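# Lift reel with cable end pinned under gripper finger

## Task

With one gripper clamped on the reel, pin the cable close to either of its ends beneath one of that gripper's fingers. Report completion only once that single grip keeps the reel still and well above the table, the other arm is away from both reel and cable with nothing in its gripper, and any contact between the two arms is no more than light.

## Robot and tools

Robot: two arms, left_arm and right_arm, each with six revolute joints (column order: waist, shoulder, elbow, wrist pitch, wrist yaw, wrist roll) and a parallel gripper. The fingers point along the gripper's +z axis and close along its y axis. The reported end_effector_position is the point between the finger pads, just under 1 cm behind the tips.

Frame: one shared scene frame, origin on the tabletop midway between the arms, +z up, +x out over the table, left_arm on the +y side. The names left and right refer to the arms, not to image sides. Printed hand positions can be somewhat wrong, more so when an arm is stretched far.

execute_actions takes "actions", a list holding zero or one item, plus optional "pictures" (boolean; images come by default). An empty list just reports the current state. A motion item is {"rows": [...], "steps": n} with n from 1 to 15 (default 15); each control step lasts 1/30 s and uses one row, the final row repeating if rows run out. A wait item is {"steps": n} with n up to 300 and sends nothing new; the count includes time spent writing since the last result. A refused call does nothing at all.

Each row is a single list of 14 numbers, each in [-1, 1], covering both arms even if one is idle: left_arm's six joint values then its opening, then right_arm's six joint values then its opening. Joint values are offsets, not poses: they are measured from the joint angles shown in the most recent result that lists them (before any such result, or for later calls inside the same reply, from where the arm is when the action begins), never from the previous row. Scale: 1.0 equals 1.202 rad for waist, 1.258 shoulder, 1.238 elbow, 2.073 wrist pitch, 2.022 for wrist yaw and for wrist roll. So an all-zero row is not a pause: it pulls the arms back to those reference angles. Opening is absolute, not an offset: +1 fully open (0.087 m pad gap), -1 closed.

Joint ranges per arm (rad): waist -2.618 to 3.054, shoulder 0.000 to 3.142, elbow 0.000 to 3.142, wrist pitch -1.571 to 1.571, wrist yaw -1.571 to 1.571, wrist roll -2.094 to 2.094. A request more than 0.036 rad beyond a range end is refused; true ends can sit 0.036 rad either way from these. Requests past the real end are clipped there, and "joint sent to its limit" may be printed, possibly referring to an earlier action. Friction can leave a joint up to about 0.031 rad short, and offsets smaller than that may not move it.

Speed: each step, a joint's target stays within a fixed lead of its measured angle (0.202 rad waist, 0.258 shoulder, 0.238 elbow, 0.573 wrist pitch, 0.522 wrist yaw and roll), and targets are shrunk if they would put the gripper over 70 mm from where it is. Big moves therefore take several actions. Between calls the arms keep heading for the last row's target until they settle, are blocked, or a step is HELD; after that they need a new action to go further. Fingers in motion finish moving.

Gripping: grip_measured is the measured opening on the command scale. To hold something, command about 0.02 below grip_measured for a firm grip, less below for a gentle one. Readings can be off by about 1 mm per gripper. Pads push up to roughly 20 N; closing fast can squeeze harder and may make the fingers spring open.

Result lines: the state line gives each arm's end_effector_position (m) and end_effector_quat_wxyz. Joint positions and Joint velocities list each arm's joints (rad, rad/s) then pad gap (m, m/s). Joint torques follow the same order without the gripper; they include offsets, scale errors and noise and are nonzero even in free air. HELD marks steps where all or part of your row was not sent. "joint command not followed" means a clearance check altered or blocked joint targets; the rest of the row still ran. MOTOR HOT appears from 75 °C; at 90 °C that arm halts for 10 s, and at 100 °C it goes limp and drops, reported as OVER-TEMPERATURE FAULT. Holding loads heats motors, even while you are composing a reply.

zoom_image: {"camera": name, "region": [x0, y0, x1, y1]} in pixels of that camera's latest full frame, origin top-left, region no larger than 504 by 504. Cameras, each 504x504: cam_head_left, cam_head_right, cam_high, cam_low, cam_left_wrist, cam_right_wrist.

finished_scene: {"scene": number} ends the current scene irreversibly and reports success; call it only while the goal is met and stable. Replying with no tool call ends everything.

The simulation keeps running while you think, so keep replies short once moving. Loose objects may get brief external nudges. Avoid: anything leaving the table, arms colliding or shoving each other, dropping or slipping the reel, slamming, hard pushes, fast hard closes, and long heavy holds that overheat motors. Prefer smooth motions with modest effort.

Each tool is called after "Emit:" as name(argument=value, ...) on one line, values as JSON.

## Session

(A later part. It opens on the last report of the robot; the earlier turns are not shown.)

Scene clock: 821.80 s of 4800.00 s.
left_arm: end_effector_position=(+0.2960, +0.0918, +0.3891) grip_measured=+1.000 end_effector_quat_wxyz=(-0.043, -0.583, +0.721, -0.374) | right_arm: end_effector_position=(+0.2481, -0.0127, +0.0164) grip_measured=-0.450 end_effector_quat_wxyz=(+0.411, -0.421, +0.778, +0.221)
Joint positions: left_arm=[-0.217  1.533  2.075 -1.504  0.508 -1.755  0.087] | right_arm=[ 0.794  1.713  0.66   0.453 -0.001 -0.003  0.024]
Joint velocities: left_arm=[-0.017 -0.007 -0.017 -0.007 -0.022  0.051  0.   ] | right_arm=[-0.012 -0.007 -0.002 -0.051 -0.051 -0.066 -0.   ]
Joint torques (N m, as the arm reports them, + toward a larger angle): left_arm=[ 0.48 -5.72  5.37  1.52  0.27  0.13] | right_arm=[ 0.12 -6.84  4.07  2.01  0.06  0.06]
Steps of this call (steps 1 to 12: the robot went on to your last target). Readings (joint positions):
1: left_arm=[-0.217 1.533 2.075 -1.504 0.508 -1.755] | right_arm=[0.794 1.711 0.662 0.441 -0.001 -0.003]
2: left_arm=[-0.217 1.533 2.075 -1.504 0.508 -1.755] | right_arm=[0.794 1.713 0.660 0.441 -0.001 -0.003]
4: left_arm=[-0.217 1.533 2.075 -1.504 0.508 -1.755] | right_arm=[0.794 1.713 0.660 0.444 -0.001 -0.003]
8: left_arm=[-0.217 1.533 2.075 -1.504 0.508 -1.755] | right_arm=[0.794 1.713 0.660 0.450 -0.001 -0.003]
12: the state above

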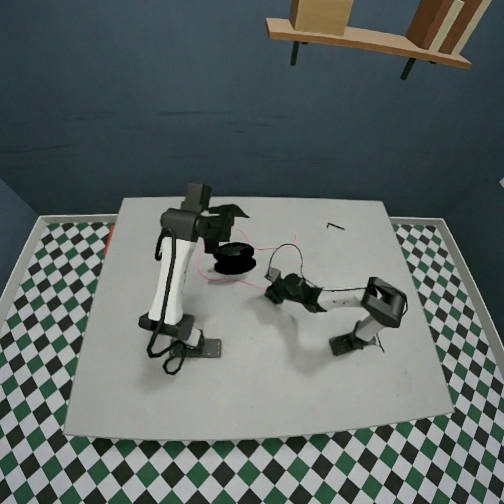

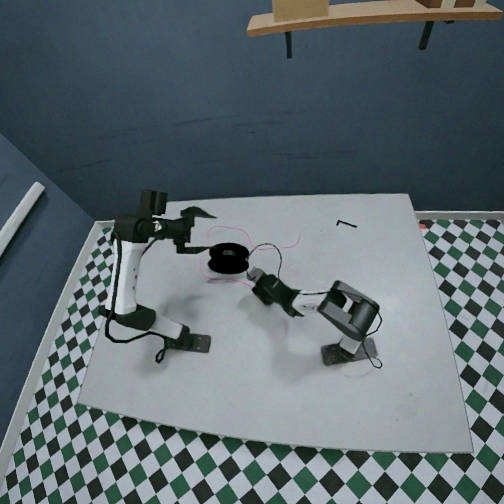

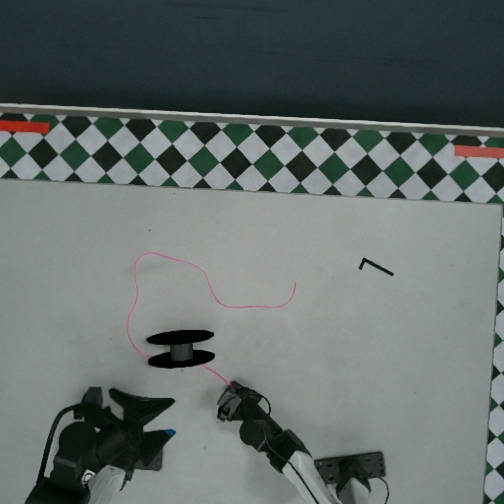

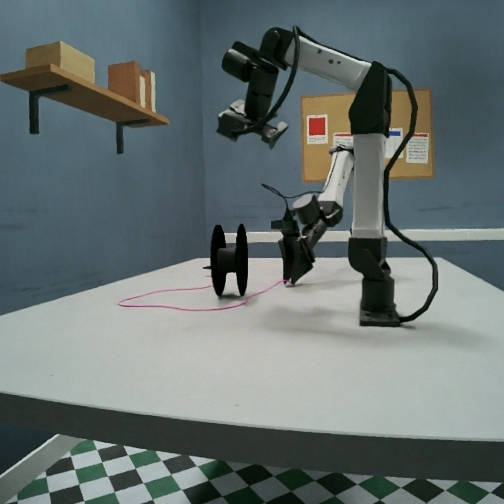

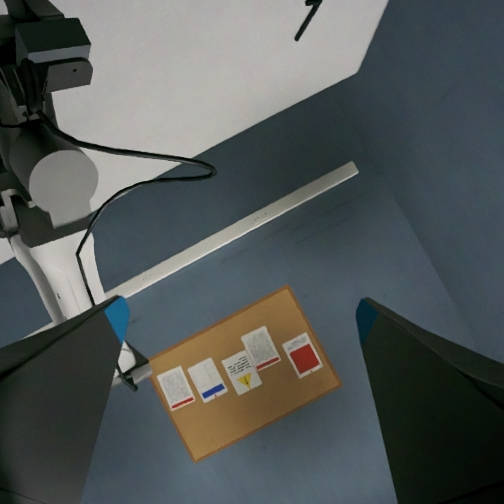

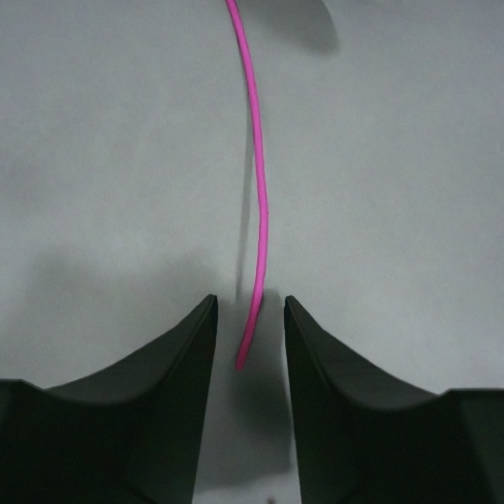

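Emit:
execute_actions(actions=[{"rows": [[0,0,0,0,0,0,1,0,0.006,-0.016,0.005,0,0,-0.45],[0,0,0,0,0,0,1,0,0.011,-0.016,0.005,0,0,-0.45],[0,0,0,0,0,0,1,0,0.015,-0.016,0.005,0,0,-0.45],[0,0,0,0,0,0,1,0,0.018,-0.016,0.005,0,0,-0.45],[0,0,0,0,0,0,1,0,0.018,-0.016,0.005,0,0,-0.5],[0,0,0,0,0,0,1,0,0.018,-0.016,0.005,0,0,-0.55],[0,0,0,0,0,0,1,0,0.018,-0.016,0.005,0,0,-0.6],[0,0,0,0,0,0,1,0,0.018,-0.016,0.005,0,0,-0.65],[0,0,0,0,0,0,1,0,0.018,-0.016,0.005,0,0,-0.7],[0,0,0,0,0,0,1,0,0.018,-0.016,0.005,0,0,-0.75],[0,0,0,0,0,0,1,0,0.018,-0.016,0.005,0,0,-0.8],[0,0,0,0,0,0,1,0,0.018,-0.016,0.005,0,0,-0.84]], "steps": 15}], pictures=false)

Emit:
execute_actions(actions=[{"rows": [[0,0,0,0,0,0,1,0,0,0,0,0,0,-0.86],[0,0,0,0,0,0,1,0,0,0,0,0,0,-0.88],[0,0,0,0,0,0,1,0,0,0,0,0,0,-0.9],[0,0,0,0,0,0,1,0,0,0,0,0,0,-0.92],[0,0,0,0,0,0,1,0,0,0,0,0,0,-0.94],[0,0,0,0,0,0,1,0,0,0,0,0,0,-0.96],[0,0,0,0,0,0,1,0,0,0,0,0,0,-0.98],[0,0,0,0,0,0,1,0,0,0,0,0,0,-1.0]], "steps": 15}])

Scene clock: 828.40 s of 4800.00 s.
left_arm: end_effector_position=(+0.2960, +0.0918, +0.3891) grip_measured=+1.000 end_effector_quat_wxyz=(-0.043, -0.583, +0.721, -0.374) | right_arm: end_effector_position=(+0.2482, -0.0126, +0.0166) grip_measured=-0.839 end_effector_quat_wxyz=(+0.411, -0.421, +0.778, +0.221)
Joint positions: left_arm=[-0.217  1.533  2.075 -1.504  0.508 -1.755  0.087] | right_arm=[ 0.794  1.713  0.66   0.454 -0.001 -0.003  0.007]
Joint velocities: left_arm=[-0.002 -0.007 -0.002  0.037 -0.007 -0.007  0.   ] | right_arm=[-0.002  0.012  0.007 -0.037  0.037  0.066  0.   ]
Joint torques (N m, as the arm reports them, + toward a larger angle): left_arm=[ 0.36 -5.61  5.36  1.56  0.23  0.09] | right_arm=[ 0.11 -5.92  4.03  2.03  0.05  0.06]
Steps of this call (steps 1 to 30: the robot went on to your last target; steps 31 to 183: nothing new was sent; steps 184 to 198: all 15 steps of this action). Readings (joint positions):
184: left_arm=[-0.217 1.533 2.075 -1.504 0.508 -1.755] | right_arm=[0.794 1.713 0.660 0.454 -0.001 -0.003]
185: left_arm=[-0.217 1.533 2.075 -1.504 0.508 -1.755] | right_arm=[0.794 1.713 0.660 0.454 -0.001 -0.003]
187: left_arm=[-0.217 1.533 2.075 -1.504 0.508 -1.755] | right_arm=[0.794 1.713 0.660 0.454 -0.001 -0.003]
191: left_arm=[-0.217 1.533 2.075 -1.504 0.508 -1.755] | right_arm=[0.794 1.713 0.660 0.454 -0.001 -0.003]
198: the state above

Scene clock: 828.90 s of 4800.00 s.
left_arm: end_effector_position=(+0.2960, +0.0918, +0.3891) grip_measured=+1.000 end_effector_quat_wxyz=(-0.043, -0.583, +0.721, -0.374) | right_arm: end_effector_position=(+0.2482, -0.0126, +0.0166) grip_measured=-0.984 end_effector_quat_wxyz=(+0.411, -0.421, +0.778, +0.221)
Joint positions: left_arm=[-0.217  1.533  2.075 -1.504  0.508 -1.755  0.087] | right_arm=[ 0.794  1.713  0.66   0.454 -0.001 -0.003  0.001]
Joint velocities: left_arm=[-0.007  0.012 -0.017 -0.022  0.022  0.051  0.   ] | right_arm=[-0.007  0.002 -0.002 -0.051 -0.081  0.037 -0.   ]
Joint torques (N m, as the arm reports them, + toward a larger angle): left_arm=[ 0.77 -5.64  5.42  1.49  0.18  0.06] | right_arm=[ 0.12 -7.86  5.39  1.93  0.05  0.06]
Steps of this call (steps 1 to 15: all 15 steps of this action). Readings (joint positions):
1: left_arm=[-0.217 1.533 2.075 -1.504 0.508 -1.755] | right_arm=[0.794 1.713 0.660 0.454 -0.001 -0.003]
2: left_arm=[-0.217 1.533 2.075 -1.504 0.508 -1.755] | right_arm=[0.794 1.713 0.660 0.454 -0.001 -0.003]
4: left_arm=[-0.217 1.533 2.075 -1.504 0.508 -1.755] | right_arm=[0.794 1.713 0.660 0.454 -0.001 -0.003]
8: left_arm=[-0.217 1.533 2.075 -1.504 0.508 -1.755] | right_arm=[0.794 1.713 0.660 0.454 -0.001 -0.003]
15: the state above

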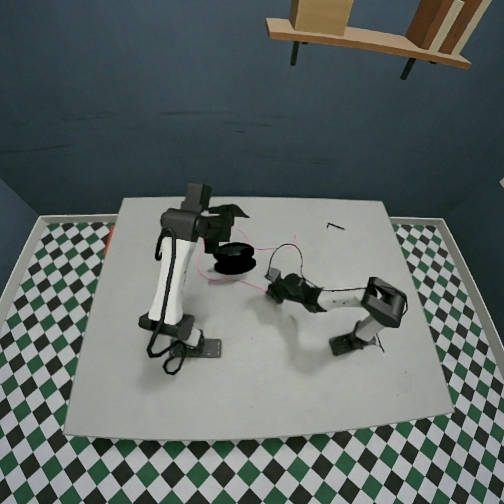

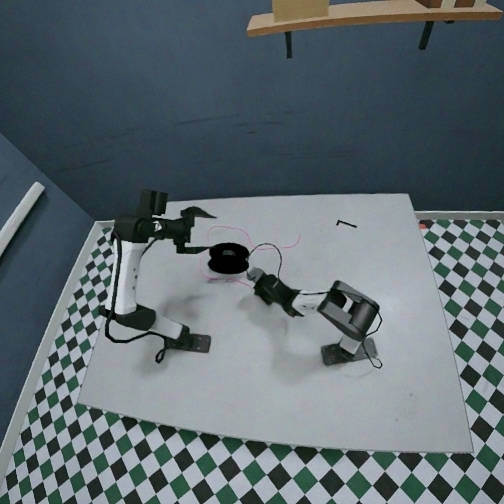

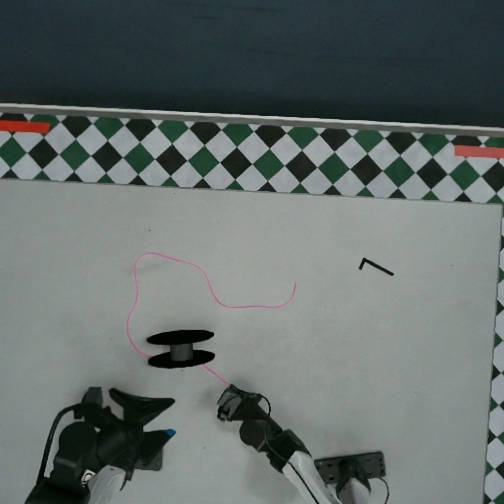

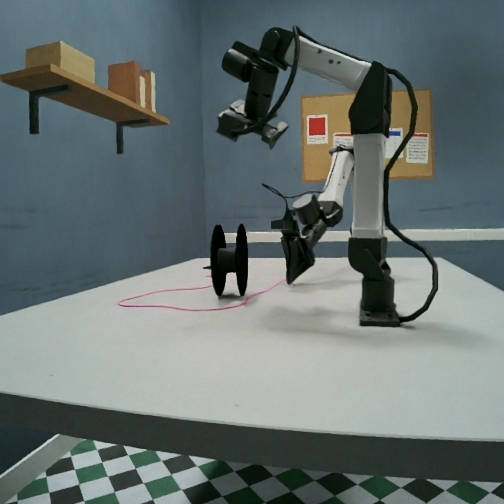

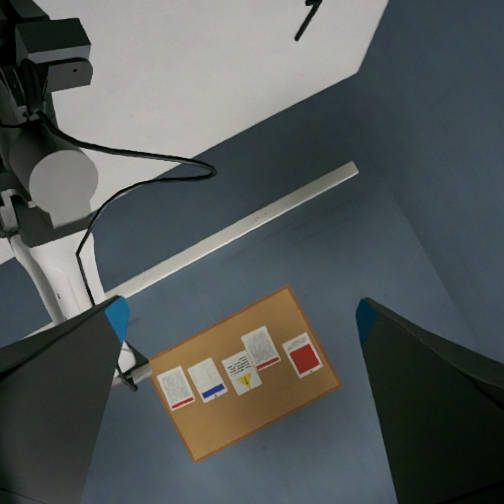

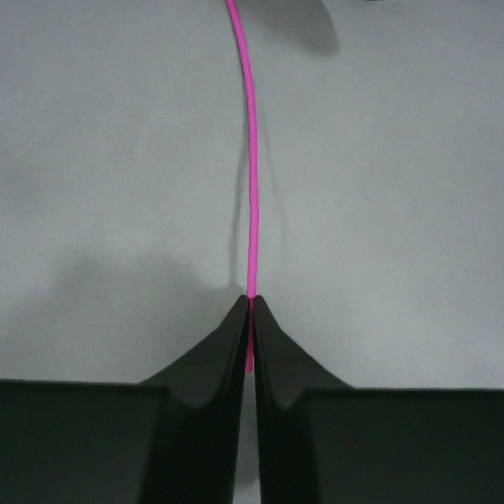

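Emit:
zoom_image(camera="cam_low", region=[250, 240, 330, 310])

Region (250, 240, 330, 310) of cam_low's 504x504 image, scaled by 6.300, with more detail than that image has; it fills the top 441 rows of this view, and the rest is white.

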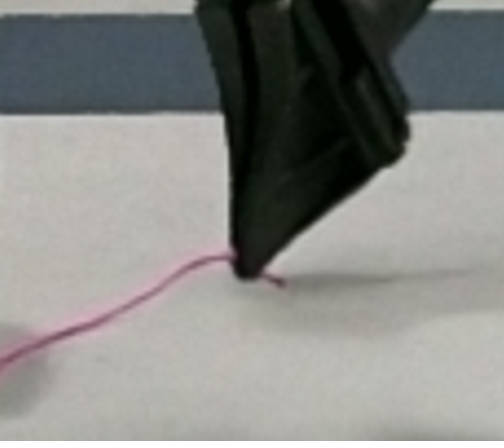

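Emit:
execute_actions(actions=[{"rows": [[0.012,0.003,-0.006,0,0.004,0.005,1,0,0,0.02,0,0,0,-1],[0.024,0.007,-0.014,0.001,0.009,0.011,1,0,0,0.035,-0.003,0,-0.004,-1],[0.038,0.012,-0.024,0.002,0.013,0.016,1,0.003,0,0.05,-0.01,0.003,-0.012,-1],[0.052,0.018,-0.036,0.003,0.018,0.021,1,0.008,0.002,0.064,-0.02,0.007,-0.022,-1],[0.067,0.025,-0.05,0.005,0.022,0.027,1,0.013,0.004,0.078,-0.03,0.012,-0.034,-1],[0.082,0.032,-0.064,0.006,0.027,0.032,1,0.018,0.006,0.092,-0.04,0.017,-0.047,-1],[0.097,0.04,-0.08,0.007,0.031,0.038,1,0.023,0.008,0.105,-0.05,0.022,-0.06,-1],[0.112,0.048,-0.096,0.008,0.036,0.043,1,0.028,0.01,0.118,-0.06,0.027,-0.074,-1],[0.127,0.056,-0.112,0.01,0.04,0.048,1,0.034,0.012,0.131,-0.07,0.032,-0.088,-1],[0.142,0.064,-0.128,0.011,0.045,0.054,1,0.039,0.014,0.144,-0.08,0.037,-0.102,-1],[0.157,0.072,-0.144,0.012,0.049,0.059,1,0.044,0.016,0.157,-0.09,0.042,-0.116,-1],[0.171,0.08,-0.16,0.013,0.054,0.064,1,0.049,0.018,0.17,-0.1,0.047,-0.13,-1],[0.184,0.088,-0.176,0.015,0.058,0.07,1,0.055,0.02,0.182,-0.11,0.052,-0.144,-1],[0.195,0.096,-0.192,0.016,0.063,0.075,1,0.06,0.022,0.192,-0.12,0.057,-0.158,-1],[0.205,0.104,-0.208,0.017,0.067,0.08,1,0.065,0.024,0.2,-0.132,0.062,-0.172,-1]], "steps": 15}], pictures=false)

Emit:
execute_actions(actions=[{"steps": 8}])

Scene clock: 891.00 s of 4800.00 s.
left_arm: end_effector_position=(+0.3423, +0.1438, +0.3062) grip_measured=+1.000 end_effector_quat_wxyz=(+0.113, +0.654, -0.682, +0.307) | right_arm: end_effector_position=(+0.2666, +0.0214, +0.0620) grip_measured=-0.984 end_effector_quat_wxyz=(+0.452, -0.509, +0.715, +0.160)
Joint positions: left_arm=[-0.     1.638  1.868 -1.486  0.598 -1.642  0.087] | right_arm=[ 0.852  1.714  0.865  0.277  0.074 -0.231  0.001]
Joint velocities: left_arm=[ 0.374  0.33  -0.603  0.051  0.256  0.33   0.   ] | right_arm=[ 0.173  0.022  0.393 -0.564  0.242 -0.784  0.   ]
Joint torques (N m, as the arm reports them, + toward a larger angle): left_arm=[ 0.54 -6.82  4.74  1.07  0.46  0.13] | right_arm=[ 1.   -6.4   7.46  1.79  0.21 -0.03]
Steps of this call (steps 1 to 15: the robot went on to your last target; steps 16 to 200: nothing new was sent; then 54.93 s passed at rest; steps 201 to 215: all 15 steps of this action). Readings (joint positions):
201: left_arm=[-0.216 1.533 2.075 -1.504 0.508 -1.754] | right_arm=[0.794 1.713 0.660 0.454 -0.001 -0.003]
202: left_arm=[-0.213 1.533 2.075 -1.504 0.510 -1.752] | right_arm=[0.794 1.713 0.662 0.452 -0.001 -0.003]
204: left_arm=[-0.192 1.533 2.070 -1.503 0.519 -1.742] | right_arm=[0.794 1.713 0.679 0.437 -0.000 -0.011]
208: left_arm=[-0.121 1.546 2.016 -1.500 0.544 -1.710] | right_arm=[0.805 1.713 0.751 0.392 0.018 -0.065]
215: the state above

Scene clock: 891.27 s of 4800.00 s.
left_arm: end_effector_position=(+0.3467, +0.1490, +0.2883) grip_measured=+1.000 end_effector_quat_wxyz=(+0.137, +0.657, -0.679, +0.297) | right_arm: end_effector_position=(+0.2664, +0.0137, +0.0532) grip_measured=-0.984 end_effector_quat_wxyz=(+0.436, -0.549, +0.703, +0.118)
Joint positions: left_arm=[ 0.026  1.67   1.829 -1.483  0.625 -1.606  0.087] | right_arm=[ 0.864  1.726  0.886  0.204  0.106 -0.322  0.001]
Joint velocities: left_arm=[-0.012 -0.002 -0.002 -0.066  0.007  0.051  0.   ] | right_arm=[-0.007  0.027 -0.002 -0.183  0.095 -0.11   0.   ]
Joint torques (N m, as the arm reports them, + toward a larger angle): left_arm=[ 0.71 -8.26  5.22  1.06  0.42  0.14] | right_arm=[ 0.76 -7.43  7.58  1.84  0.16 -0.05]
Steps of this call (steps 1 to 8: the robot went on to your last target). Readings (joint positions):
1: left_arm=[0.012 1.649 1.851 -1.485 0.603 -1.633] | right_arm=[0.857 1.716 0.876 0.262 0.082 -0.253]
2: left_arm=[0.021 1.659 1.839 -1.485 0.607 -1.626] | right_arm=[0.861 1.718 0.883 0.251 0.087 -0.270]
4: left_arm=[0.026 1.670 1.829 -1.485 0.613 -1.616] | right_arm=[0.864 1.720 0.886 0.232 0.095 -0.296]
8: the state above

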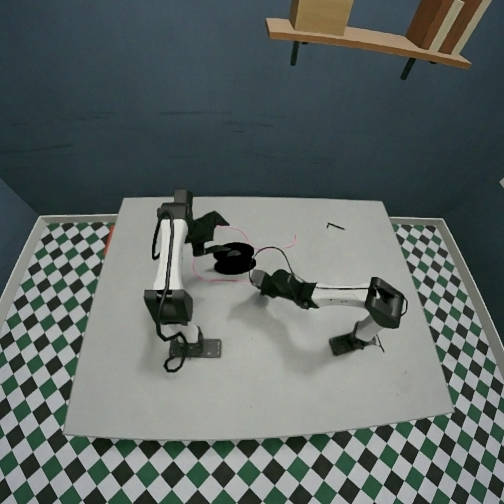

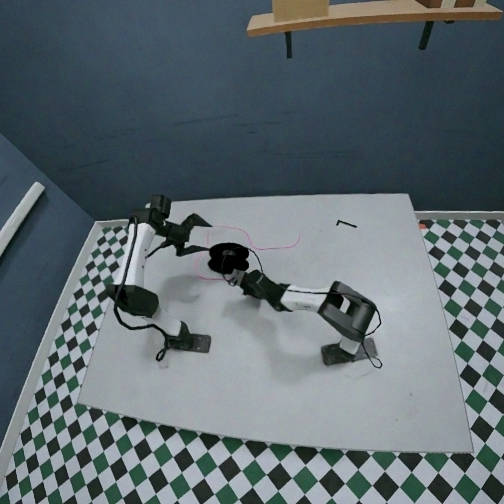

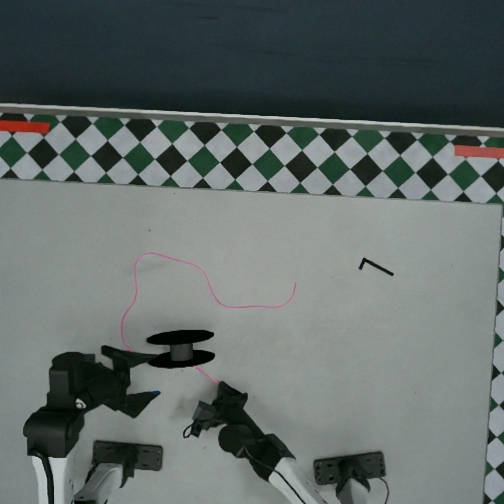

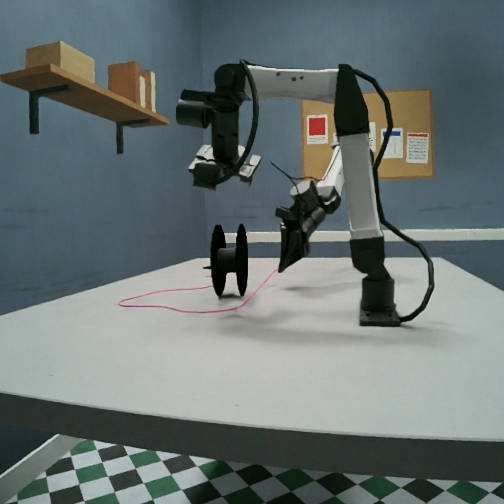

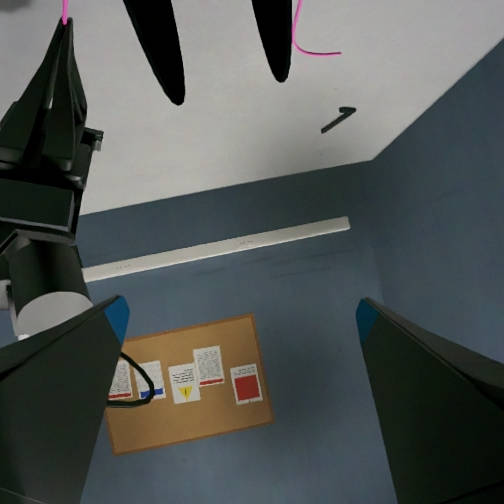

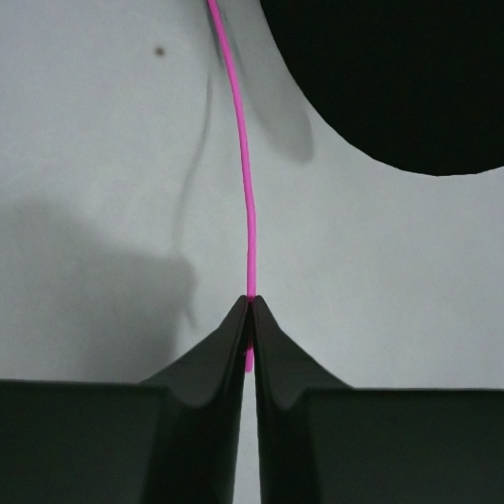

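Emit:
execute_actions(actions=[{"rows": [[0.01,0.003,-0.015,0.008,0.012,0.01,1,0.008,0.012,0.025,-0.016,0.011,-0.02,-1],[0.02,0.008,-0.028,0.01,0.017,0.016,1,0.012,0.014,0.036,-0.024,0.015,-0.03,-1],[0.032,0.014,-0.042,0.012,0.022,0.022,1,0.017,0.016,0.049,-0.034,0.02,-0.043,-1],[0.045,0.021,-0.058,0.014,0.028,0.028,1,0.022,0.019,0.063,-0.045,0.025,-0.057,-1],[0.058,0.029,-0.075,0.016,0.034,0.035,1,0.028,0.022,0.078,-0.056,0.03,-0.071,-1],[0.072,0.037,-0.093,0.018,0.04,0.042,1,0.034,0.025,0.093,-0.067,0.035,-0.086,-1],[0.086,0.045,-0.111,0.02,0.046,0.049,1,0.04,0.028,0.108,-0.078,0.04,-0.1,-1],[0.1,0.053,-0.129,0.022,0.052,0.056,1,0.046,0.031,0.123,-0.089,0.046,-0.115,-1],[0.114,0.061,-0.147,0.024,0.058,0.063,1,0.052,0.034,0.138,-0.1,0.051,-0.13,-1],[0.127,0.069,-0.165,0.026,0.064,0.07,1,0.057,0.036,0.153,-0.111,0.056,-0.144,-1],[0.139,0.077,-0.182,0.028,0.069,0.077,1,0.062,0.038,0.167,-0.121,0.061,-0.158,-1],[0.149,0.084,-0.197,0.029,0.074,0.083,1,0.067,0.04,0.18,-0.13,0.066,-0.17,-1],[0.157,0.09,-0.21,0.03,0.078,0.087,1,0.071,0.042,0.19,-0.138,0.07,-0.18,-1],[0.163,0.094,-0.22,0.03,0.08,0.09,1,0.074,0.043,0.198,-0.144,0.073,-0.187,-1],[0.166,0.097,-0.227,0.03,0.081,0.091,1,0.075,0.044,0.202,-0.147,0.074,-0.19,-1]], "steps": 15}], pictures=false)

Emit:
execute_actions(actions=[{"steps": 14}])

Scene clock: 902.40 s of 4800.00 s.
left_arm: end_effector_position=(+0.3531, +0.1962, +0.2080) grip_measured=+1.000 end_effector_quat_wxyz=(+0.239, +0.695, -0.619, +0.275) | right_arm: end_effector_position=(+0.2721, +0.0374, +0.0914) grip_measured=-0.984 end_effector_quat_wxyz=(+0.436, -0.661, +0.610, +0.016)
Joint positions: left_arm=[ 0.212  1.781  1.582 -1.436  0.745 -1.465  0.087] | right_arm=[ 0.94   1.759  1.099 -0.025  0.213 -0.616  0.001]
Joint velocities: left_arm=[ 0.256  0.242 -0.413 -0.022  0.168  0.242  0.   ] | right_arm=[ 0.1    0.017  0.281 -0.432  0.11  -0.549 -0.   ]
Joint torques (N m, as the arm reports them, + toward a larger angle): left_arm=[ 0.65 -9.21  5.54  0.26  0.58  0.1 ] | right_arm=[ 0.85 -7.66  8.04  1.69  0.29  0.01]
Steps of this call (steps 1 to 30: the robot went on to your last target; steps 31 to 210: nothing new was sent; then 3.63 s passed at rest; steps 211 to 225: all 15 steps of this action). Readings (joint positions):
211: left_arm=[0.027 1.670 1.829 -1.481 0.634 -1.598] | right_arm=[0.864 1.727 0.886 0.187 0.113 -0.342]
212: left_arm=[0.028 1.670 1.826 -1.480 0.637 -1.595] | right_arm=[0.864 1.727 0.889 0.181 0.115 -0.347]
214: left_arm=[0.044 1.670 1.809 -1.473 0.650 -1.583] | right_arm=[0.868 1.730 0.907 0.157 0.125 -0.370]
218: left_arm=[0.108 1.693 1.732 -1.461 0.684 -1.545] | right_arm=[0.894 1.744 0.979 0.095 0.154 -0.448]
225: the state above

Scene clock: 902.87 s of 4800.00 s.
left_arm: end_effector_position=(+0.3521, +0.1964, +0.2041) grip_measured=+1.000 end_effector_quat_wxyz=(+0.252, +0.687, -0.619, +0.285) | right_arm: end_effector_position=(+0.2732, +0.0277, +0.0892) grip_measured=-0.984 end_effector_quat_wxyz=(-0.416, +0.690, -0.591, +0.019)
Joint positions: left_arm=[ 0.223  1.793  1.562 -1.432  0.776 -1.43   0.087] | right_arm=[ 0.945  1.76   1.113 -0.091  0.242 -0.693  0.001]
Joint velocities: left_arm=[-0.007 -0.017  0.002 -0.007  0.007  0.007  0.   ] | right_arm=[-0.007  0.017  0.017 -0.066  0.051  0.066  0.001]
Joint torques (N m, as the arm reports them, + toward a larger angle): left_arm=[ 0.75 -8.84  4.72  0.27  0.48  0.11] | right_arm=[ 0.75 -7.64  8.08  1.68  0.2   0.  ]
Steps of this call (steps 1 to 14: the robot went on to your last target). Readings (joint positions):
1: left_arm=[0.218 1.788 1.571 -1.436 0.750 -1.457] | right_arm=[0.943 1.760 1.107 -0.036 0.219 -0.632]
2: left_arm=[0.222 1.792 1.565 -1.436 0.754 -1.452] | right_arm=[0.945 1.760 1.111 -0.045 0.223 -0.645]
4: left_arm=[0.223 1.793 1.562 -1.435 0.761 -1.443] | right_arm=[0.945 1.760 1.113 -0.060 0.230 -0.664]
8: left_arm=[0.223 1.793 1.562 -1.433 0.771 -1.434] | right_arm=[0.945 1.760 1.113 -0.081 0.238 -0.683]
14: the state above

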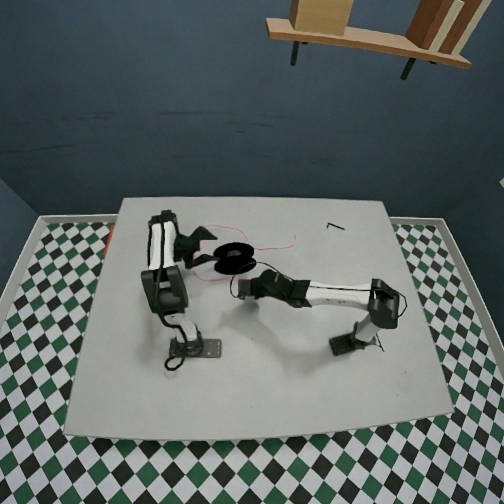

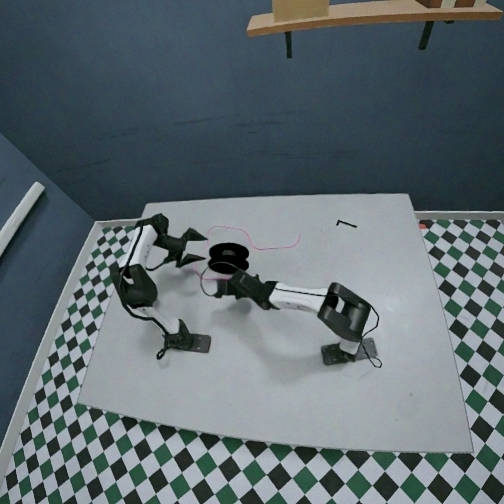

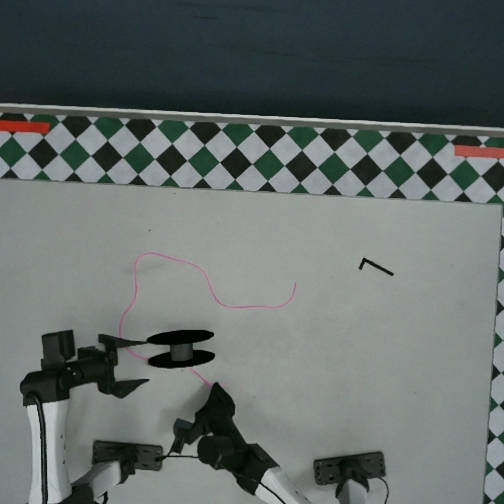

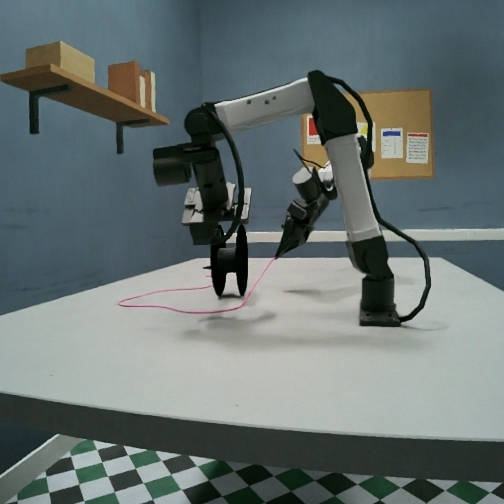

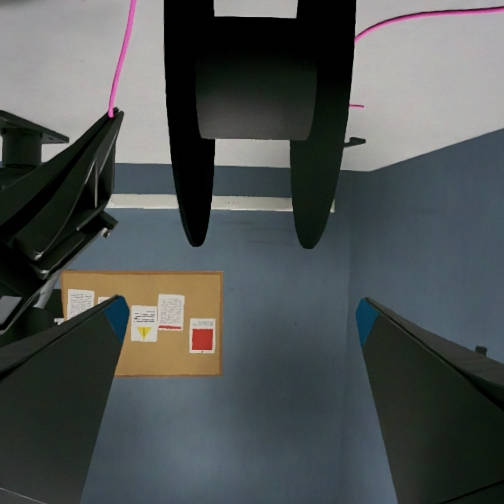

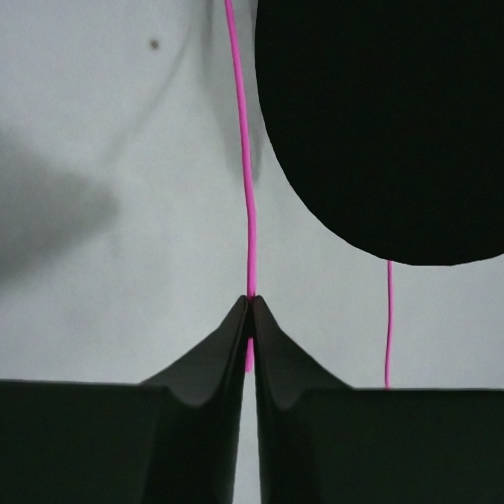

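Emit:
execute_actions(actions=[{"rows": [[0,0,0,0,0,0,1,0.008,0.014,0.022,-0.008,0.008,-0.012,-1],[0,0,0,0,0,0,1,0.01,0.017,0.029,-0.012,0.011,-0.02,-1],[0,0,0,0,0,0,1,0.013,0.021,0.038,-0.017,0.015,-0.031,-1],[0,0,0,0,0,0,1,0.016,0.026,0.049,-0.023,0.02,-0.044,-1],[0,0,0,0,0,0,1,0.02,0.032,0.061,-0.029,0.026,-0.058,-1],[0,0,0,0,0,0,1,0.023,0.038,0.073,-0.035,0.031,-0.072,-1],[0,0,0,0,0,0,1,0.027,0.044,0.085,-0.042,0.037,-0.086,-1],[0,0,0,0,0,0,1,0.03,0.05,0.097,-0.048,0.042,-0.1,-1],[0,0,0,0,0,0,1,0.034,0.056,0.109,-0.054,0.048,-0.114,-1],[0,0,0,0,0,0,1,0.037,0.062,0.121,-0.061,0.053,-0.128,-1],[0,0,0,0,0,0,1,0.041,0.068,0.133,-0.067,0.059,-0.142,-1],[0,0,0,0,0,0,1,0.044,0.074,0.145,-0.073,0.064,-0.156,-1],[0,0,0,0,0,0,1,0.048,0.08,0.157,-0.08,0.07,-0.17,-1],[0,0,0,0,0,0,1,0.051,0.086,0.169,-0.086,0.075,-0.184,-1],[0,0,0,0,0,0,1,0.055,0.092,0.181,-0.092,0.081,-0.198,-1]], "steps": 15}], pictures=false)

Emit:
execute_actions(actions=[{"rows": [[0,0,0,0,0,0,1,0.017,0.03,0.05,-0.04,0.028,-0.07,-1],[0,0,0,0,0,0,1,0.021,0.036,0.062,-0.046,0.034,-0.084,-1],[0,0,0,0,0,0,1,0.024,0.042,0.074,-0.053,0.039,-0.098,-1],[0,0,0,0,0,0,1,0.028,0.048,0.086,-0.059,0.045,-0.112,-1],[0,0,0,0,0,0,1,0.031,0.054,0.098,-0.065,0.05,-0.126,-1],[0,0,0,0,0,0,1,0.035,0.06,0.11,-0.072,0.056,-0.14,-1],[0,0,0,0,0,0,1,0.038,0.066,0.122,-0.078,0.061,-0.154,-1],[0,0,0,0,0,0,1,0.042,0.072,0.134,-0.084,0.067,-0.168,-1],[0,0,0,0,0,0,1,0.045,0.078,0.146,-0.09,0.072,-0.182,-1],[0,0,0,0,0,0,1,0.049,0.084,0.158,-0.096,0.078,-0.196,-1],[0,0,0,0,0,0,1,0.053,0.09,0.17,-0.102,0.083,-0.209,-1],[0,0,0,0,0,0,1,0.057,0.096,0.182,-0.107,0.089,-0.22,-1],[0,0,0,0,0,0,1,0.06,0.101,0.194,-0.112,0.094,-0.23,-1],[0,0,0,0,0,0,1,0.063,0.105,0.204,-0.115,0.097,-0.236,-1],[0,0,0,0,0,0,1,0.064,0.107,0.212,-0.117,0.099,-0.239,-1]], "steps": 15}], pictures=false)

Emit:
execute_actions(actions=[{"steps": 14}])

Scene clock: 915.93 s of 4800.00 s.
left_arm: end_effector_position=(+0.3521, +0.1962, +0.2044) grip_measured=+1.000 end_effector_quat_wxyz=(+0.252, +0.686, -0.619, +0.286) | right_arm: end_effector_position=(+0.2847, +0.0492, +0.1125) grip_measured=-0.984 end_effector_quat_wxyz=(-0.395, +0.769, -0.488, +0.118)
Joint positions: left_arm=[ 0.223  1.793  1.562 -1.431  0.778 -1.428  0.087] | right_arm=[ 0.993  1.845  1.288 -0.222  0.35  -0.97   0.001]
Joint velocities: left_arm=[-0.007  0.002 -0.007 -0.037 -0.037 -0.022  0.   ] | right_arm=[ 0.125  0.212  0.393 -0.315  0.271 -0.828 -0.001]
Joint torques (N m, as the arm reports them, + toward a larger angle): left_arm=[ 0.43 -9.2   6.1   0.22  0.35  0.01] | right_arm=[ 0.77 -8.74  8.13  1.67  0.23  0.03]
Steps of this call (steps 1 to 30: the robot went on to your last target; steps 31 to 210: nothing new was sent; then 5.57 s passed at rest; steps 211 to 225: all 15 steps of this action). Readings (joint positions):
211: left_arm=[0.223 1.793 1.562 -1.431 0.778 -1.428] | right_arm=[0.945 1.760 1.113 -0.094 0.244 -0.698]
212: left_arm=[0.223 1.793 1.562 -1.431 0.778 -1.428] | right_arm=[0.945 1.760 1.113 -0.096 0.245 -0.702]
214: left_arm=[0.223 1.793 1.562 -1.431 0.778 -1.428] | right_arm=[0.947 1.765 1.125 -0.110 0.253 -0.721]
218: left_arm=[0.223 1.793 1.562 -1.431 0.778 -1.428] | right_arm=[0.961 1.794 1.181 -0.144 0.282 -0.794]
225: the state above

Scene clock: 916.43 s of 4800.00 s.
left_arm: end_effector_position=(+0.3521, +0.1962, +0.2044) grip_measured=+1.000 end_effector_quat_wxyz=(+0.252, +0.686, -0.619, +0.286) | right_arm: end_effector_position=(+0.2909, +0.0725, +0.1400) grip_measured=-0.984 end_effector_quat_wxyz=(-0.319, +0.856, -0.320, +0.252)
Joint positions: left_arm=[ 0.223  1.793  1.562 -1.431  0.778 -1.428  0.087] | right_arm=[ 1.055  1.957  1.504 -0.418  0.502 -1.363  0.001]
Joint velocities: left_arm=[-0.027  0.002  0.007 -0.037 -0.022  0.022  0.   ] | right_arm=[ 0.115  0.173  0.364 -0.198  0.183 -0.564  0.001]
Joint torques (N m, as the arm reports them, + toward a larger angle): left_arm=[ 0.61 -9.06  6.    0.19  0.32  0.11] | right_arm=[  0.64 -10.5    8.31   1.44   0.3    0.06]
Steps of this call (steps 1 to 15: all 15 steps of this action). Readings (joint positions):
1: left_arm=[0.223 1.793 1.562 -1.431 0.778 -1.428] | right_arm=[0.997 1.852 1.302 -0.235 0.359 -0.996]
2: left_arm=[0.223 1.793 1.562 -1.431 0.778 -1.428] | right_arm=[1.001 1.860 1.316 -0.249 0.368 -1.021]
4: left_arm=[0.223 1.793 1.562 -1.431 0.778 -1.428] | right_arm=[1.008 1.875 1.344 -0.278 0.387 -1.074]
8: left_arm=[0.223 1.793 1.562 -1.431 0.778 -1.428] | right_arm=[1.025 1.907 1.402 -0.333 0.429 -1.184]
15: the state above

Scene clock: 916.90 s of 4800.00 s.
left_arm: end_effector_position=(+0.3521, +0.1962, +0.2044) grip_measured=+1.000 end_effector_quat_wxyz=(+0.252, +0.686, -0.619, +0.286) | right_arm: end_effector_position=(+0.2921, +0.0709, +0.1456) grip_measured=-0.984 end_effector_quat_wxyz=(-0.296, +0.867, -0.287, +0.278)
Joint positions: left_arm=[ 0.223  1.793  1.562 -1.431  0.778 -1.428  0.087] | right_arm=[ 1.062  1.963  1.524 -0.455  0.536 -1.439  0.001]
Joint velocities: left_arm=[-0.012  0.007  0.027  0.022  0.007 -0.051  0.   ] | right_arm=[ 0.007  0.002 -0.007  0.022 -0.007 -0.066  0.001]
Joint torques (N m, as the arm reports them, + toward a larger angle): left_arm=[ 0.64 -9.24  5.89  0.23  0.34  0.06] | right_arm=[  0.78 -10.05   8.36   1.44   0.38   0.02]
Steps of this call (steps 1 to 14: the robot went on to your last target). Readings (joint positions):
1: left_arm=[0.223 1.793 1.562 -1.431 0.778 -1.428] | right_arm=[1.058 1.961 1.513 -0.424 0.508 -1.379]
2: left_arm=[0.223 1.793 1.562 -1.431 0.778 -1.428] | right_arm=[1.060 1.962 1.519 -0.429 0.514 -1.392]
4: left_arm=[0.223 1.793 1.562 -1.431 0.778 -1.428] | right_arm=[1.062 1.963 1.523 -0.437 0.522 -1.410]
8: left_arm=[0.223 1.793 1.562 -1.431 0.778 -1.428] | right_arm=[1.062 1.963 1.524 -0.448 0.531 -1.429]
14: the state above

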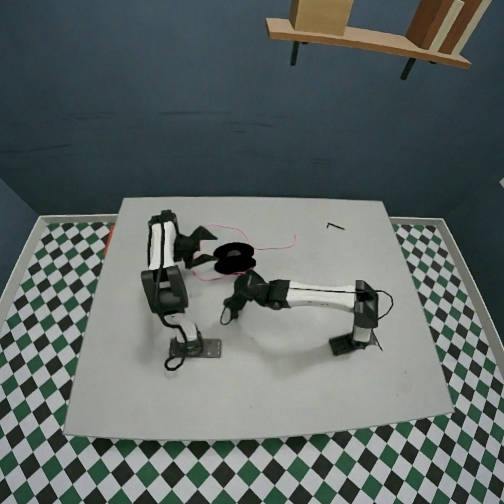

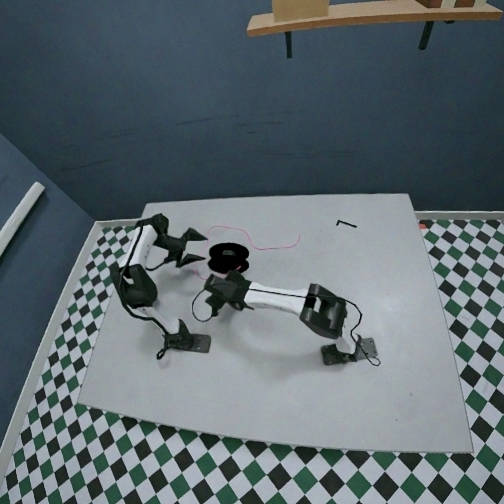

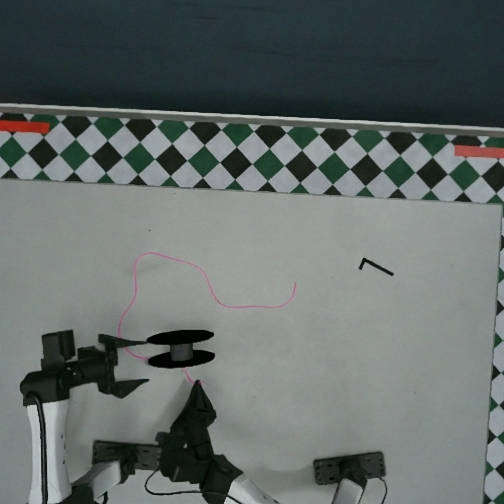

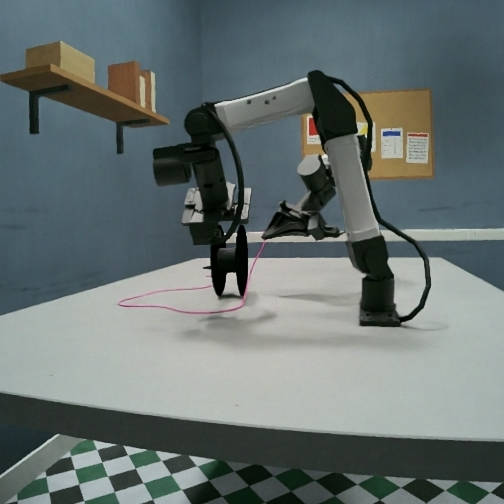

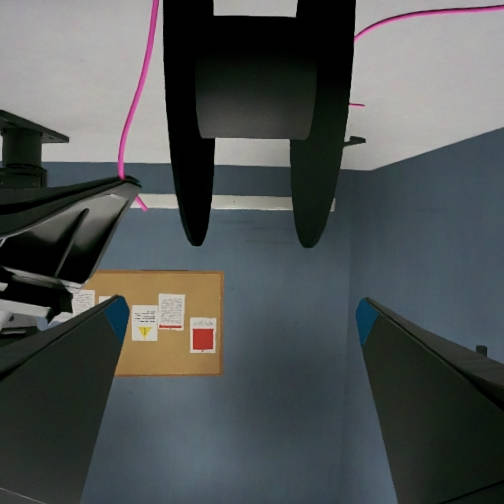

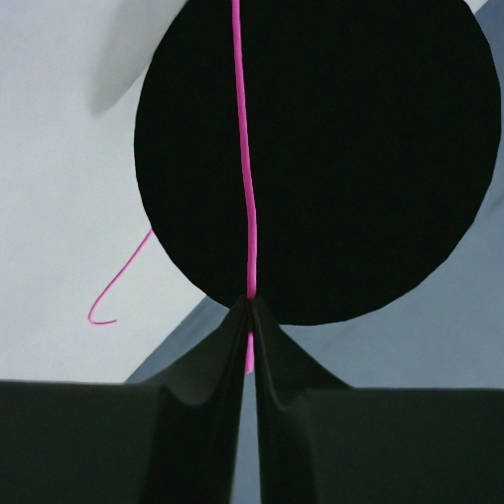

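Emit:
execute_actions(actions=[{"rows": [[0,0,0,0,0,0,1,0.007,0.012,0.026,-0.007,0.009,-0.012,-1],[0,0,0,0,0,0,1,0.008,0.015,0.033,-0.01,0.012,-0.019,-1],[0,0,0,0,0,0,1,0.009,0.019,0.042,-0.014,0.016,-0.028,-1],[0,0,0,0,0,0,1,0.01,0.024,0.052,-0.018,0.02,-0.039,-1],[0,0,0,0,0,0,1,0.011,0.029,0.063,-0.023,0.025,-0.051,-1],[0,0,0,0,0,0,1,0.012,0.035,0.075,-0.028,0.03,-0.063,-1],[0,0,0,0,0,0,1,0.013,0.04,0.086,-0.033,0.035,-0.075,-1],[0,0,0,0,0,0,1,0.014,0.046,0.098,-0.038,0.04,-0.087,-1],[0,0,0,0,0,0,1,0.015,0.051,0.109,-0.043,0.045,-0.099,-1],[0,0,0,0,0,0,1,0.016,0.057,0.121,-0.048,0.05,-0.111,-1],[0,0,0,0,0,0,1,0.017,0.062,0.132,-0.053,0.055,-0.123,-1],[0,0,0,0,0,0,1,0.018,0.068,0.144,-0.058,0.06,-0.135,-1],[0,0,0,0,0,0,1,0.019,0.073,0.155,-0.063,0.065,-0.147,-1],[0,0,0,0,0,0,1,0.02,0.079,0.167,-0.068,0.07,-0.159,-1],[0,0,0,0,0,0,1,0.021,0.084,0.178,-0.073,0.075,-0.171,-1]], "steps": 15}], pictures=false)

Emit:
execute_actions(actions=[{"rows": [[0,0,0,0,0,0,1,0.011,0.029,0.052,-0.03,0.03,-0.065,-1],[0,0,0,0,0,0,1,0.012,0.035,0.063,-0.035,0.035,-0.077,-1],[0,0,0,0,0,0,1,0.013,0.04,0.075,-0.04,0.04,-0.089,-1],[0,0,0,0,0,0,1,0.014,0.046,0.086,-0.045,0.045,-0.101,-1],[0,0,0,0,0,0,1,0.015,0.051,0.098,-0.05,0.05,-0.113,-1],[0,0,0,0,0,0,1,0.016,0.057,0.109,-0.055,0.055,-0.125,-1],[0,0,0,0,0,0,1,0.017,0.062,0.121,-0.06,0.06,-0.137,-1],[0,0,0,0,0,0,1,0.018,0.068,0.132,-0.065,0.065,-0.149,-1],[0,0,0,0,0,0,1,0.019,0.074,0.144,-0.07,0.07,-0.161,-1],[0,0,0,0,0,0,1,0.02,0.08,0.155,-0.075,0.075,-0.172,-1],[0,0,0,0,0,0,1,0.021,0.086,0.167,-0.08,0.08,-0.182,-1],[0,0,0,0,0,0,1,0.022,0.092,0.178,-0.084,0.084,-0.19,-1],[0,0,0,0,0,0,1,0.023,0.097,0.187,-0.087,0.087,-0.196,-1],[0,0,0,0,0,0,1,0.024,0.101,0.194,-0.089,0.089,-0.2,-1],[0,0,0,0,0,0,1,0.025,0.104,0.198,-0.09,0.09,-0.202,-1]], "steps": 15}], pictures=false)

Emit:
execute_actions(actions=[{"steps": 14}])

Scene clock: 931.60 s of 4800.00 s.
left_arm: end_effector_position=(+0.3521, +0.1962, +0.2044) grip_measured=+1.000 end_effector_quat_wxyz=(+0.252, +0.686, -0.619, +0.286) | right_arm: end_effector_position=(+0.3048, +0.0902, +0.1766) grip_measured=-0.984 end_effector_quat_wxyz=(-0.247, +0.883, -0.190, +0.352)
Joint positions: left_arm=[ 0.223  1.793  1.562 -1.431  0.778 -1.428  0.087] | right_arm=[ 1.074  2.039  1.696 -0.556  0.636 -1.678  0.001]
Joint velocities: left_arm=[-0.027  0.002  0.007 -0.022  0.037  0.037  0.   ] | right_arm=[ 0.027  0.208  0.393 -0.286  0.212 -0.637  0.   ]
Joint torques (N m, as the arm reports them, + toward a larger angle): left_arm=[ 0.33 -9.11  6.03  0.21  0.37  0.05] | right_arm=[  0.83 -10.74   8.22   1.34   0.4   -0.03]
Steps of this call (steps 1 to 30: the robot went on to your last target; steps 31 to 210: nothing new was sent; then 7.20 s passed at rest; steps 211 to 225: all 15 steps of this action). Readings (joint positions):
211: left_arm=[0.223 1.793 1.562 -1.431 0.778 -1.428] | right_arm=[1.062 1.963 1.524 -0.457 0.539 -1.444]
212: left_arm=[0.223 1.793 1.562 -1.431 0.778 -1.428] | right_arm=[1.062 1.963 1.526 -0.460 0.540 -1.448]
214: left_arm=[0.223 1.793 1.562 -1.431 0.778 -1.428] | right_arm=[1.062 1.968 1.541 -0.471 0.547 -1.465]
218: left_arm=[0.223 1.793 1.562 -1.431 0.778 -1.428] | right_arm=[1.062 1.992 1.595 -0.495 0.573 -1.527]
225: the state above

Scene clock: 932.10 s of 4800.00 s.
left_arm: end_effector_position=(+0.3521, +0.1962, +0.2044) grip_measured=+1.000 end_effector_quat_wxyz=(+0.252, +0.686, -0.619, +0.286) | right_arm: end_effector_position=(+0.3146, +0.1093, +0.2051) grip_measured=-0.984 end_effector_quat_wxyz=(-0.137, +0.887, -0.047, +0.438)
Joint positions: left_arm=[ 0.223  1.793  1.562 -1.431  0.778 -1.428  0.087] | right_arm=[ 1.09   2.145  1.902 -0.704  0.777 -2.014  0.001]
Joint velocities: left_arm=[-0.017 -0.017 -0.012  0.037  0.007  0.022  0.   ] | right_arm=[ 0.032  0.159  0.242 -0.198  0.256 -0.374  0.001]
Joint torques (N m, as the arm reports them, + toward a larger angle): left_arm=[ 0.58 -9.    6.02  0.16  0.34  0.05] | right_arm=[  0.97 -11.67   8.2    1.2    0.47  -0.02]
Steps of this call (steps 1 to 15: all 15 steps of this action). Readings (joint positions):
1: left_arm=[0.223 1.793 1.562 -1.431 0.778 -1.428] | right_arm=[1.075 2.047 1.710 -0.566 0.645 -1.701]
2: left_arm=[0.223 1.793 1.562 -1.431 0.778 -1.428] | right_arm=[1.076 2.054 1.725 -0.577 0.654 -1.725]
4: left_arm=[0.223 1.793 1.562 -1.431 0.778 -1.428] | right_arm=[1.078 2.069 1.753 -0.598 0.674 -1.772]
8: left_arm=[0.223 1.793 1.562 -1.431 0.778 -1.428] | right_arm=[1.082 2.097 1.810 -0.640 0.713 -1.868]
15: the state above

Scene clock: 932.57 s of 4800.00 s.
left_arm: end_effector_position=(+0.3521, +0.1962, +0.2044) grip_measured=+1.000 end_effector_quat_wxyz=(+0.252, +0.686, -0.619, +0.286) | right_arm: end_effector_position=(+0.3144, +0.1081, +0.2049) grip_measured=-0.984 end_effector_quat_wxyz=(-0.107, +0.887, -0.018, +0.449)
Joint positions: left_arm=[ 0.223  1.793  1.562 -1.431  0.778 -1.428  0.087] | right_arm=[ 1.093  2.154  1.913 -0.733  0.804 -2.073  0.001]
Joint velocities: left_arm=[-0.007 -0.002  0.017 -0.007  0.007 -0.007  0.   ] | right_arm=[-0.002 -0.007 -0.017 -0.022 -0.037 -0.022  0.   ]
Joint torques (N m, as the arm reports them, + toward a larger angle): left_arm=[ 0.39 -9.13  5.92  0.18  0.33  0.1 ] | right_arm=[  0.9  -11.63   8.39   1.25   0.48  -0.01]
Steps of this call (steps 1 to 14: the robot went on to your last target). Readings (joint positions):
1: left_arm=[0.223 1.793 1.562 -1.431 0.778 -1.428] | right_arm=[1.092 2.148 1.909 -0.709 0.783 -2.027]
2: left_arm=[0.223 1.793 1.562 -1.431 0.778 -1.428] | right_arm=[1.092 2.151 1.912 -0.713 0.787 -2.037]
4: left_arm=[0.223 1.793 1.562 -1.431 0.778 -1.428] | right_arm=[1.093 2.153 1.913 -0.720 0.794 -2.051]
8: left_arm=[0.223 1.793 1.562 -1.431 0.778 -1.428] | right_arm=[1.093 2.154 1.913 -0.730 0.800 -2.066]
14: the state above

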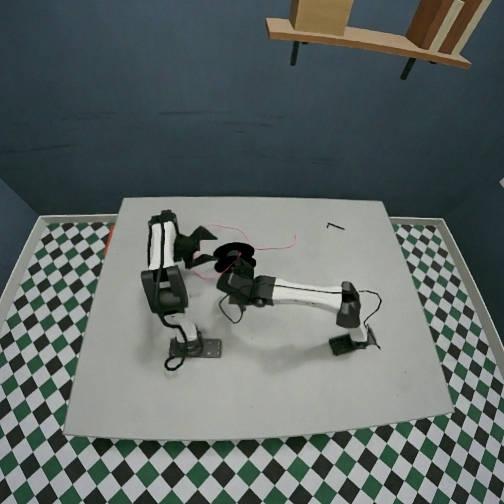

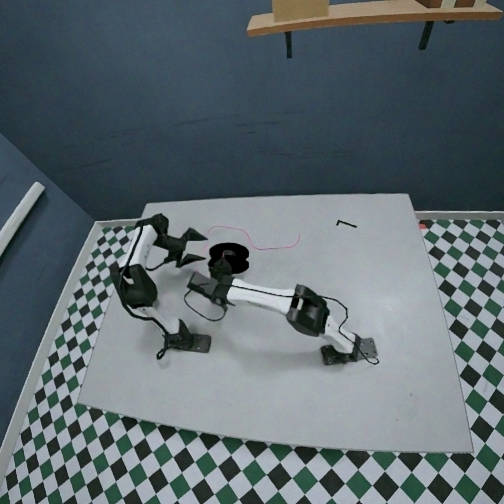

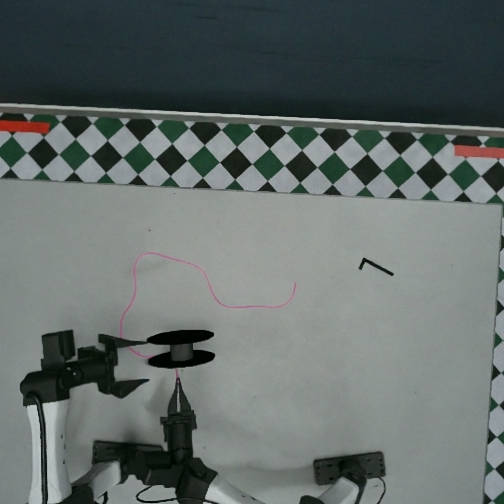

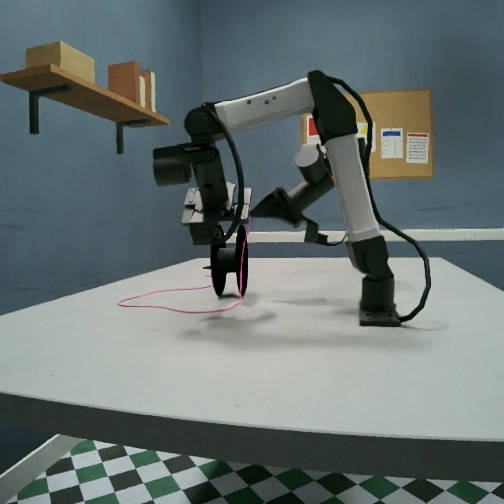

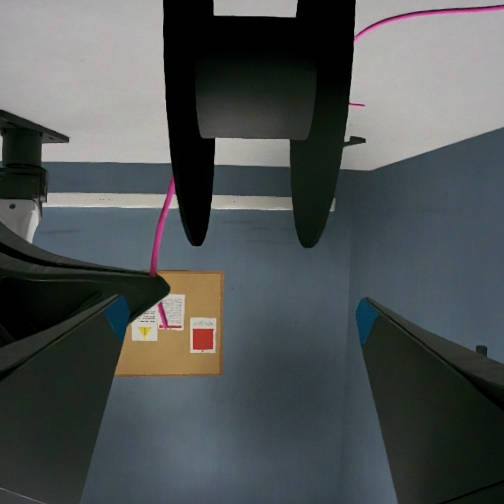

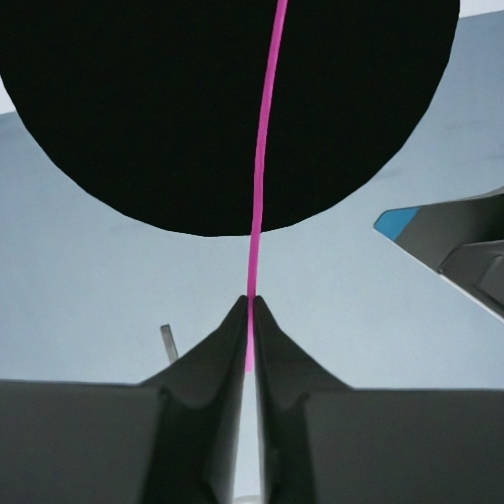

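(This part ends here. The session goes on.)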